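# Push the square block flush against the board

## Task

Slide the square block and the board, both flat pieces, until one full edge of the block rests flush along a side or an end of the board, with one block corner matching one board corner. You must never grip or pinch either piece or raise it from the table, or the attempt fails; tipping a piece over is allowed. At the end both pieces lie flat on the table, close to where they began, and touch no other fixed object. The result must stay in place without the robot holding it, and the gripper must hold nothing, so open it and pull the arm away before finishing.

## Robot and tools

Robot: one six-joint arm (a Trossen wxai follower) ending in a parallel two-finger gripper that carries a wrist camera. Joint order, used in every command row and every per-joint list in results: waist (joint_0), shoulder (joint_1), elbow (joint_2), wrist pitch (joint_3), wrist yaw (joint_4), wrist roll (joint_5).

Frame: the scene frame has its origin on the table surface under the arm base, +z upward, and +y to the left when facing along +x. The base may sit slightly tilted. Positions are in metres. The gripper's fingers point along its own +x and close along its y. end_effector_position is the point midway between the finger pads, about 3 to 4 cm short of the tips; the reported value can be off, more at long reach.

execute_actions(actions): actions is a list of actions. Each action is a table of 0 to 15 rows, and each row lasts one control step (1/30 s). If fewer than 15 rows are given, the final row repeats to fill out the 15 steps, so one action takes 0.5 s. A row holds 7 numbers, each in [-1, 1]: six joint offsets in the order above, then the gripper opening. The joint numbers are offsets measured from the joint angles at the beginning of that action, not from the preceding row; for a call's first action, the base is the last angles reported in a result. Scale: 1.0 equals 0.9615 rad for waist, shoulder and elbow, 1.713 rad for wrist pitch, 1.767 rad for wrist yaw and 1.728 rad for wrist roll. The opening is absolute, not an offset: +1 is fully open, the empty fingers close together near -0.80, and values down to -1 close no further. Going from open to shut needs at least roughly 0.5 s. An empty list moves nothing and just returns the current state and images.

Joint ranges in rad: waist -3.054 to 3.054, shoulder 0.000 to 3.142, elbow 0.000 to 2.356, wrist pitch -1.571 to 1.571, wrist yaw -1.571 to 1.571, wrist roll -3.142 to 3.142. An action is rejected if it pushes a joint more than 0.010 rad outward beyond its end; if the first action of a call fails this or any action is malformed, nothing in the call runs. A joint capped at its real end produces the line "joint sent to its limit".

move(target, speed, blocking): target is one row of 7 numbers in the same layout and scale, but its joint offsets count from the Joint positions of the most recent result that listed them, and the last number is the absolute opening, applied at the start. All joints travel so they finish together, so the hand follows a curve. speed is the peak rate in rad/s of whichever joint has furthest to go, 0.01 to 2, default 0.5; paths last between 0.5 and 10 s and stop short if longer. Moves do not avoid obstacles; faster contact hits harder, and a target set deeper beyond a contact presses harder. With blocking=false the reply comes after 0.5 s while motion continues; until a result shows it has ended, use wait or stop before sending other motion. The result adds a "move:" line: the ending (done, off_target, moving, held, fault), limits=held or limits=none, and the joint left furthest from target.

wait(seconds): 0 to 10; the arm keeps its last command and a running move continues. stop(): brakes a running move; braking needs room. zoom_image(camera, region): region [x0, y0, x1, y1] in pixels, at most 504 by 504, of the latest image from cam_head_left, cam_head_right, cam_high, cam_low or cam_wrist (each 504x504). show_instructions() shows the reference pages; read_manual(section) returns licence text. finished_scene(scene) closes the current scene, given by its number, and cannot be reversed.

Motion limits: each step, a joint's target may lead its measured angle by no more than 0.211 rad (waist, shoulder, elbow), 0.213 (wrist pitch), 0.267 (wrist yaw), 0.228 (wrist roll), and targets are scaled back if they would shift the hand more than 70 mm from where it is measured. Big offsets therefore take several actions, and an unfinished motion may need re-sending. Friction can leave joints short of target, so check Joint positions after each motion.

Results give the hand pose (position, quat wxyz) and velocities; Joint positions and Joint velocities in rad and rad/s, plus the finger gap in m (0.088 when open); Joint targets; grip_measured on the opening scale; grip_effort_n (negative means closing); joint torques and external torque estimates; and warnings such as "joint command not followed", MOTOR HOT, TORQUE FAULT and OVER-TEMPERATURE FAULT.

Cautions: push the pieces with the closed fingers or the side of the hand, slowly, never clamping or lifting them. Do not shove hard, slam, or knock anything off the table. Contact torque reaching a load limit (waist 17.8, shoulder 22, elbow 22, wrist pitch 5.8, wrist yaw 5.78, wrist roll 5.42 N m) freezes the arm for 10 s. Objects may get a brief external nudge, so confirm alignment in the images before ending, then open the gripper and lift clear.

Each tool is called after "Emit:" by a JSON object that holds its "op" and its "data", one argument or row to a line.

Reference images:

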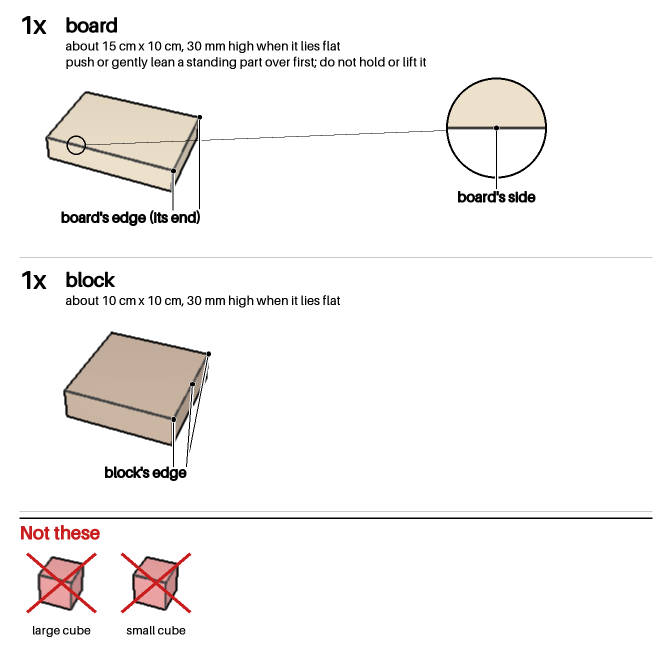

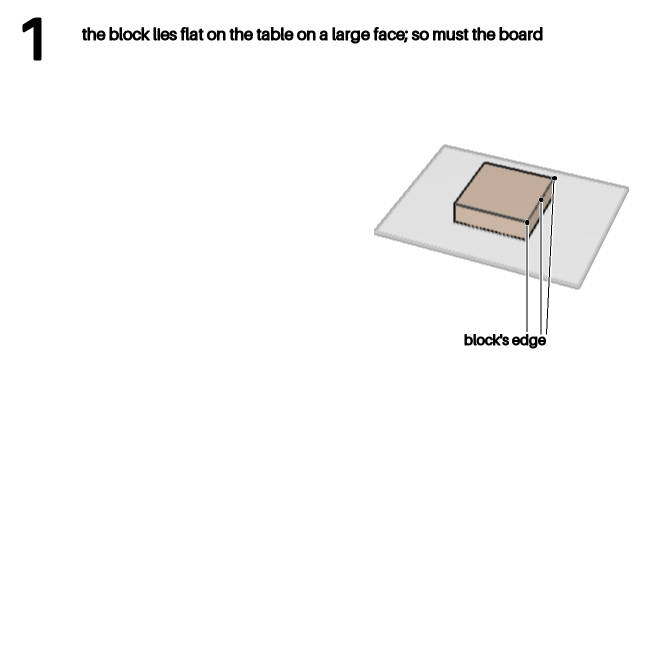

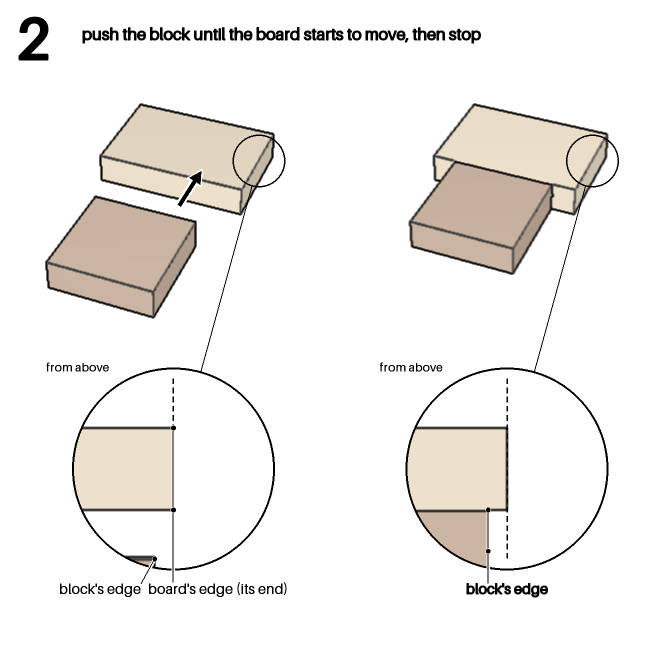

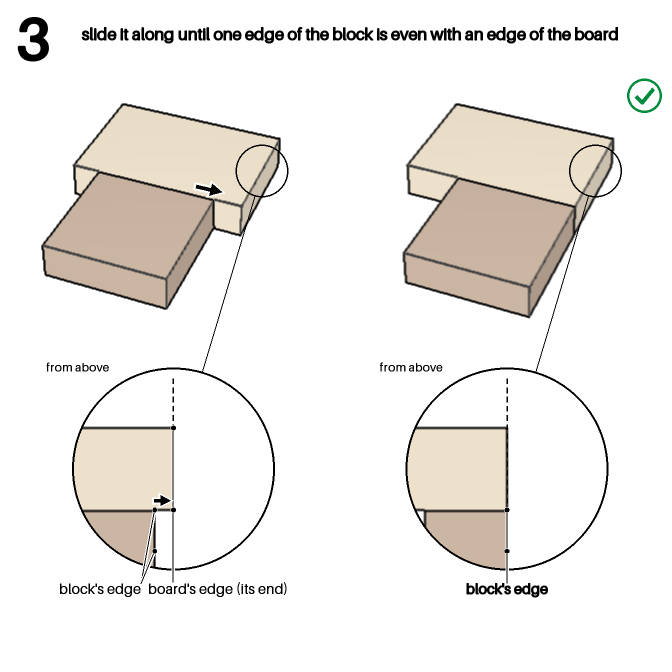

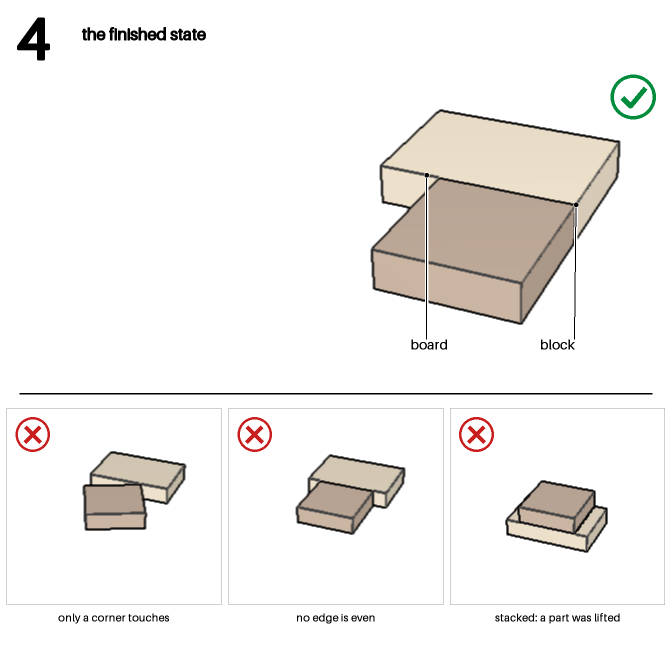

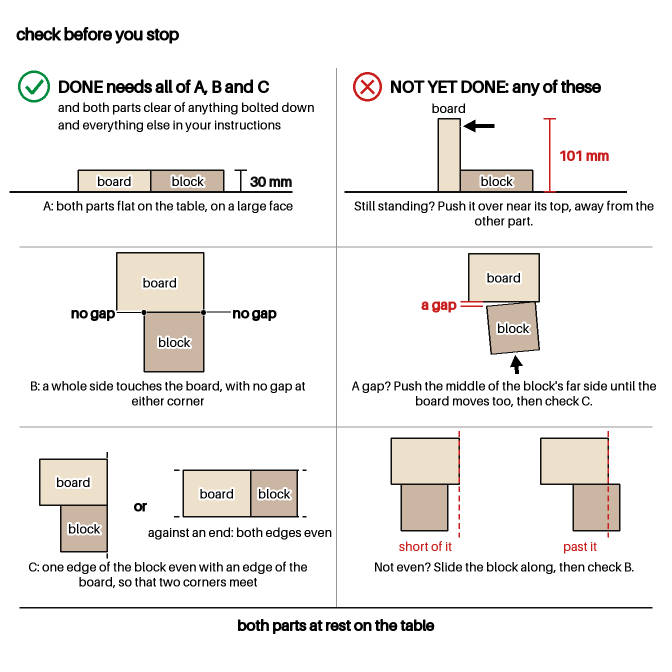

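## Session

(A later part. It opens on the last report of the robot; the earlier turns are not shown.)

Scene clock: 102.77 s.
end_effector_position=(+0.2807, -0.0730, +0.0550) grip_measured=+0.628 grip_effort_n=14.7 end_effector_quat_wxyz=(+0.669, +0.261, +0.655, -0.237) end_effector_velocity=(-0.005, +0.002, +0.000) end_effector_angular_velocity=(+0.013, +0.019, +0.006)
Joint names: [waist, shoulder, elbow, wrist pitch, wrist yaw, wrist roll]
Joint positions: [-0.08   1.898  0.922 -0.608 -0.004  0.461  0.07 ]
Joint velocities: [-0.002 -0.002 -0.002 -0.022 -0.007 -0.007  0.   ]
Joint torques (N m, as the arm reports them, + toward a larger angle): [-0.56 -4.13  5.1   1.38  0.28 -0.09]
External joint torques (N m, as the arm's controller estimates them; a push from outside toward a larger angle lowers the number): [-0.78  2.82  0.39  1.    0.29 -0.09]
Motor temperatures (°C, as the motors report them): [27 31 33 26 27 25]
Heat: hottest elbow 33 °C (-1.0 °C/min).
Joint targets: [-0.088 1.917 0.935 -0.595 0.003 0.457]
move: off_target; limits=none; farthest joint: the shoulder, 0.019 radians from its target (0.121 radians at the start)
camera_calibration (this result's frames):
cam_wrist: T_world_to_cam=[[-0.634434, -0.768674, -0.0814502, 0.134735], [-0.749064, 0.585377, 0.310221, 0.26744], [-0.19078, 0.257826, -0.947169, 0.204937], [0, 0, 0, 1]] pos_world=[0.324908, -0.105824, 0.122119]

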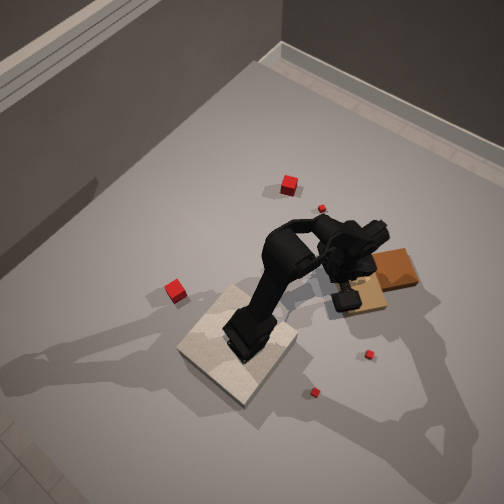

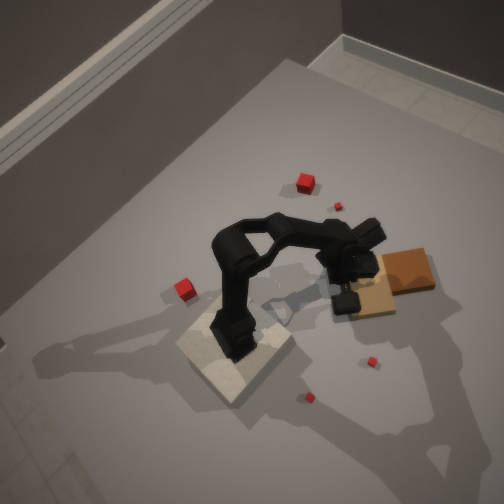

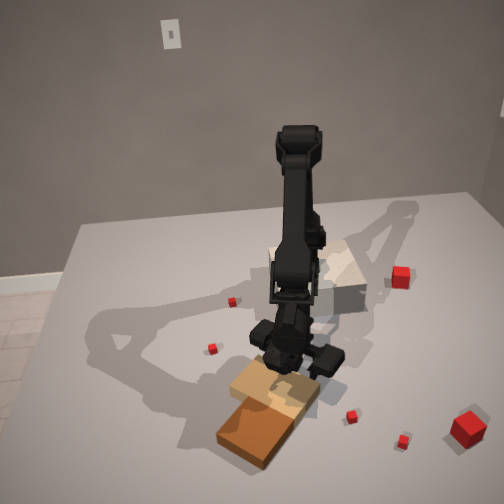

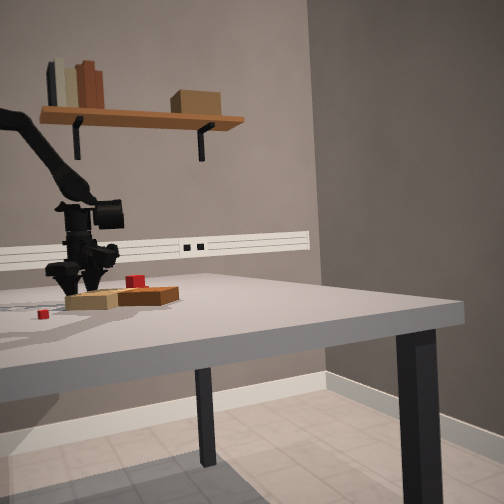

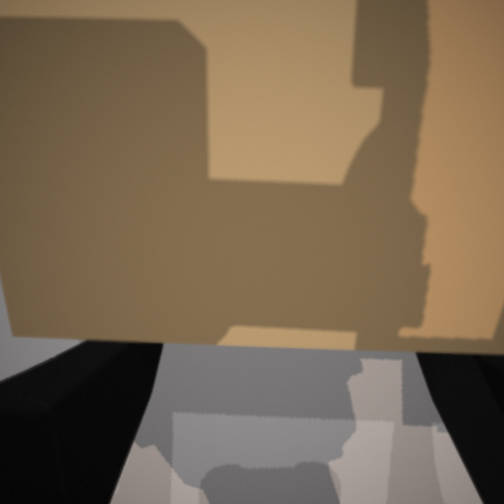

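Flush and aligned. Back off, then lift.

Emit:
{"op": "move", "data": {
  "target": [0.03,-0.08,-0.08,0,0,0.017,0.63],
  "speed": 0.2
}}

Emit:
{"op": "move", "data": {
  "target": [0.3,-0.45,0.05,-0.15,0,0,0.63],
  "speed": 0.8
}}

Emit:
{"op": "zoom_image", "data": {
  "camera": "cam_head_right",
  "region": [340,230,450,340]
}}

Scene clock: 107.00 s.
end_effector_position=(+0.2661, -0.0619, +0.0598) grip_measured=+0.628 grip_effort_n=14.7 end_effector_quat_wxyz=(+0.669, +0.261, +0.654, -0.237) end_effector_velocity=(-0.001, +0.001, -0.001) end_effector_angular_velocity=(+0.006, -0.004, +0.005)
Joint names: [waist, shoulder, elbow, wrist pitch, wrist yaw, wrist roll]
Joint positions: [-0.053  1.83   0.855 -0.607 -0.004  0.488  0.07 ]
Joint velocities: [-0.002 -0.002 -0.007  0.007 -0.007 -0.007 -0.   ]
Joint torques (N m, as the arm reports them, + toward a larger angle): [ 0.5  -6.3   2.88  0.42  0.01  0.14]
External joint torques (N m, as the arm's controller estimates them; a push from outside toward a larger angle lowers the number): [ 0.34  0.07 -1.78  0.03  0.01  0.14]
Motor temperatures (°C, as the motors report them): [27 31 33 26 27 25]
Heat: hottest elbow 33 °C (-1.0 °C/min).
Joint targets: [-0.051 1.821 0.845 -0.608 -0.004 0.491]
move: done; limits=none; farthest joint: the elbow, 0.010 radians from its target (0.077 radians at the start)
camera_calibration (this result's frames):
cam_wrist: T_world_to_cam=[[-0.634364, -0.768697, -0.0817768, 0.134437], [-0.74944, 0.585615, 0.308861, 0.248698], [-0.189531, 0.257217, -0.947585, 0.203491], [0, 0, 0, 1]] pos_world=[0.310234, -0.094641, 0.127006]

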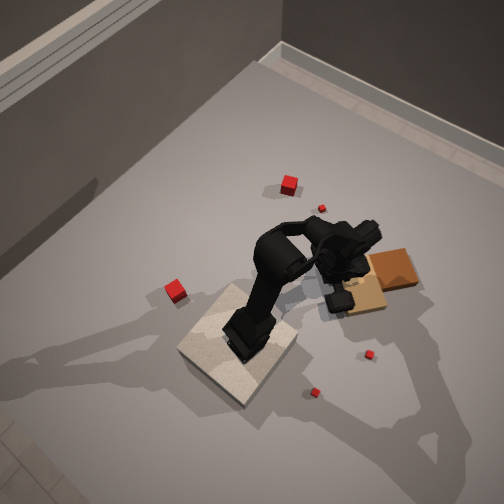

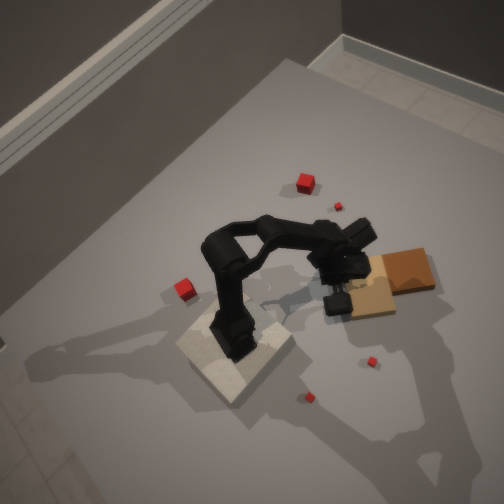

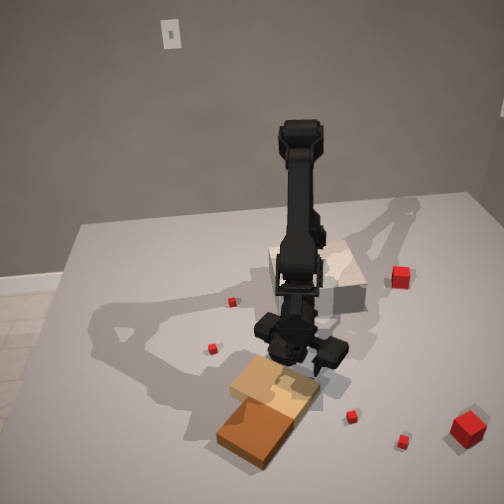

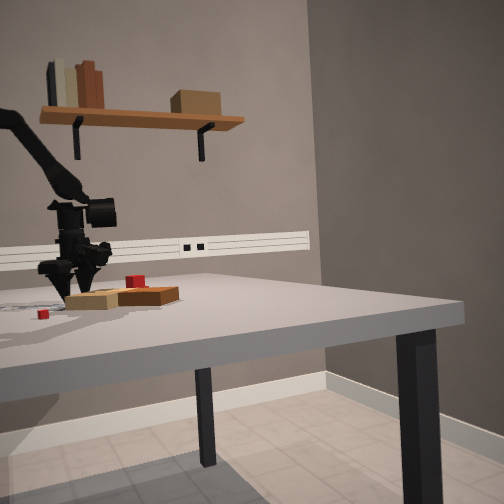

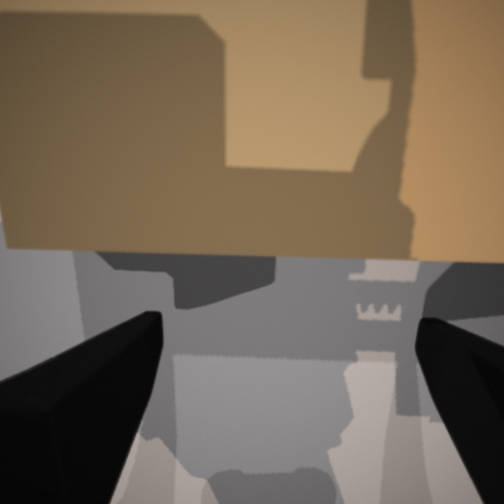

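Scene clock: 108.10 s.
end_effector_position=(+0.2595, +0.0131, +0.1734) grip_measured=+0.628 grip_effort_n=14.7 end_effector_quat_wxyz=(+0.767, +0.181, +0.604, -0.122) end_effector_velocity=(-0.002, +0.003, -0.000) end_effector_angular_velocity=(+0.019, +0.008, +0.010)
Joint names: [waist, shoulder, elbow, wrist pitch, wrist yaw, wrist roll]
Joint positions: [ 0.233  1.404  0.898 -0.861 -0.004  0.488  0.07 ]
Joint velocities: [-0.002 -0.002 -0.002 -0.007 -0.022 -0.007 -0.   ]
Joint torques (N m, as the arm reports them, + toward a larger angle): [ 0.29 -4.71  5.71  0.74  0.01  0.04]
External joint torques (N m, as the arm's controller estimates them; a push from outside toward a larger angle lowers the number): [ 0.19 -0.06 -0.54 -0.06  0.01  0.04]
Motor temperatures (°C, as the motors report them): [27 31 33 26 27 25]
Heat: hottest elbow 33 °C (-1.0 °C/min).
Joint targets: [0.235 1.398 0.903 -0.864 -0.004 0.488]
move: done; limits=none; farthest joint: the shoulder, 0.007 radians from its target (0.433 radians at the start)
camera_calibration (this result's frames):
cam_wrist: T_world_to_cam=[[-0.368525, -0.91463, -0.166258, 0.144704], [-0.928738, 0.35446, 0.108644, 0.249007], [-0.0404375, 0.194448, -0.980079, 0.258323], [0, 0, 0, 1]] pos_world=[0.295035, -0.00614324, 0.250182]

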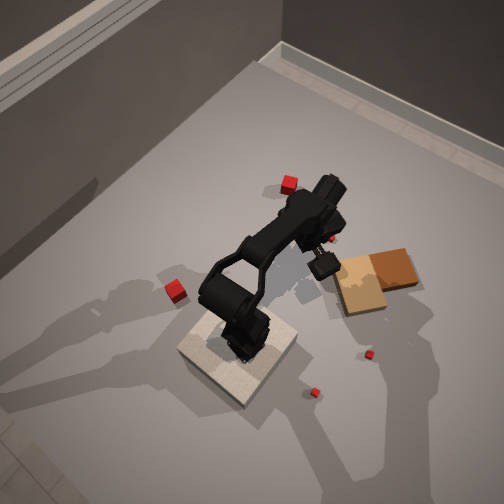

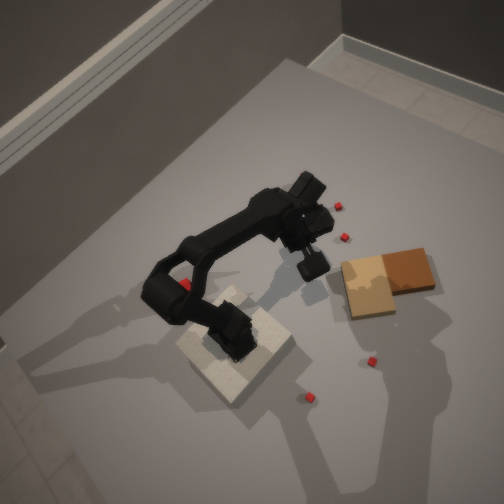

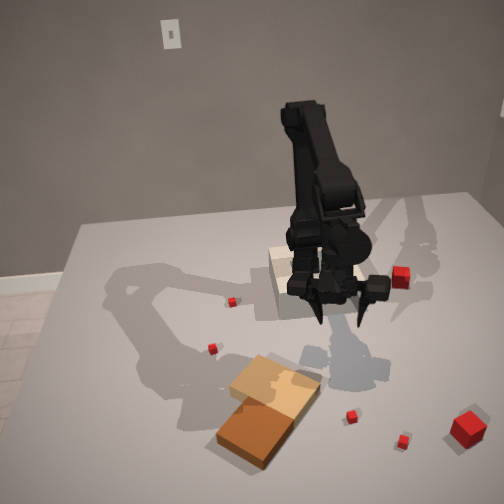

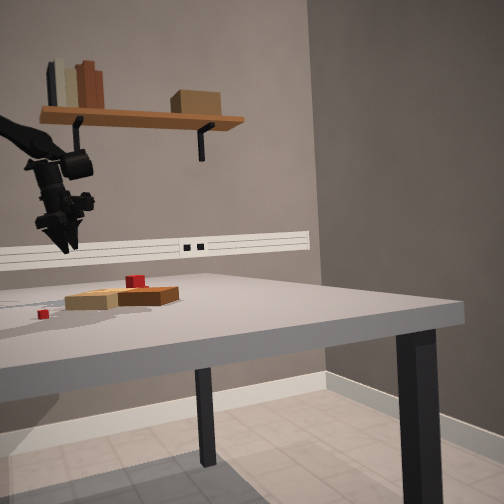

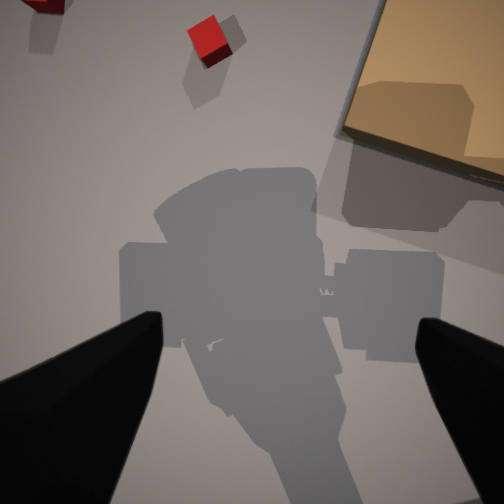

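Region (340, 230, 450, 340) of cam_head_right's 504x504 image, scaled by 4.582, with more detail than that image has.

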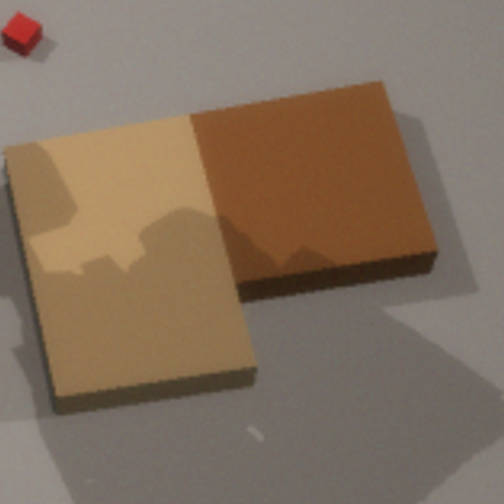

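Emit:
{"op": "finished_scene", "data": {
  "scene": 1
}}

The scene is finished: the task was done.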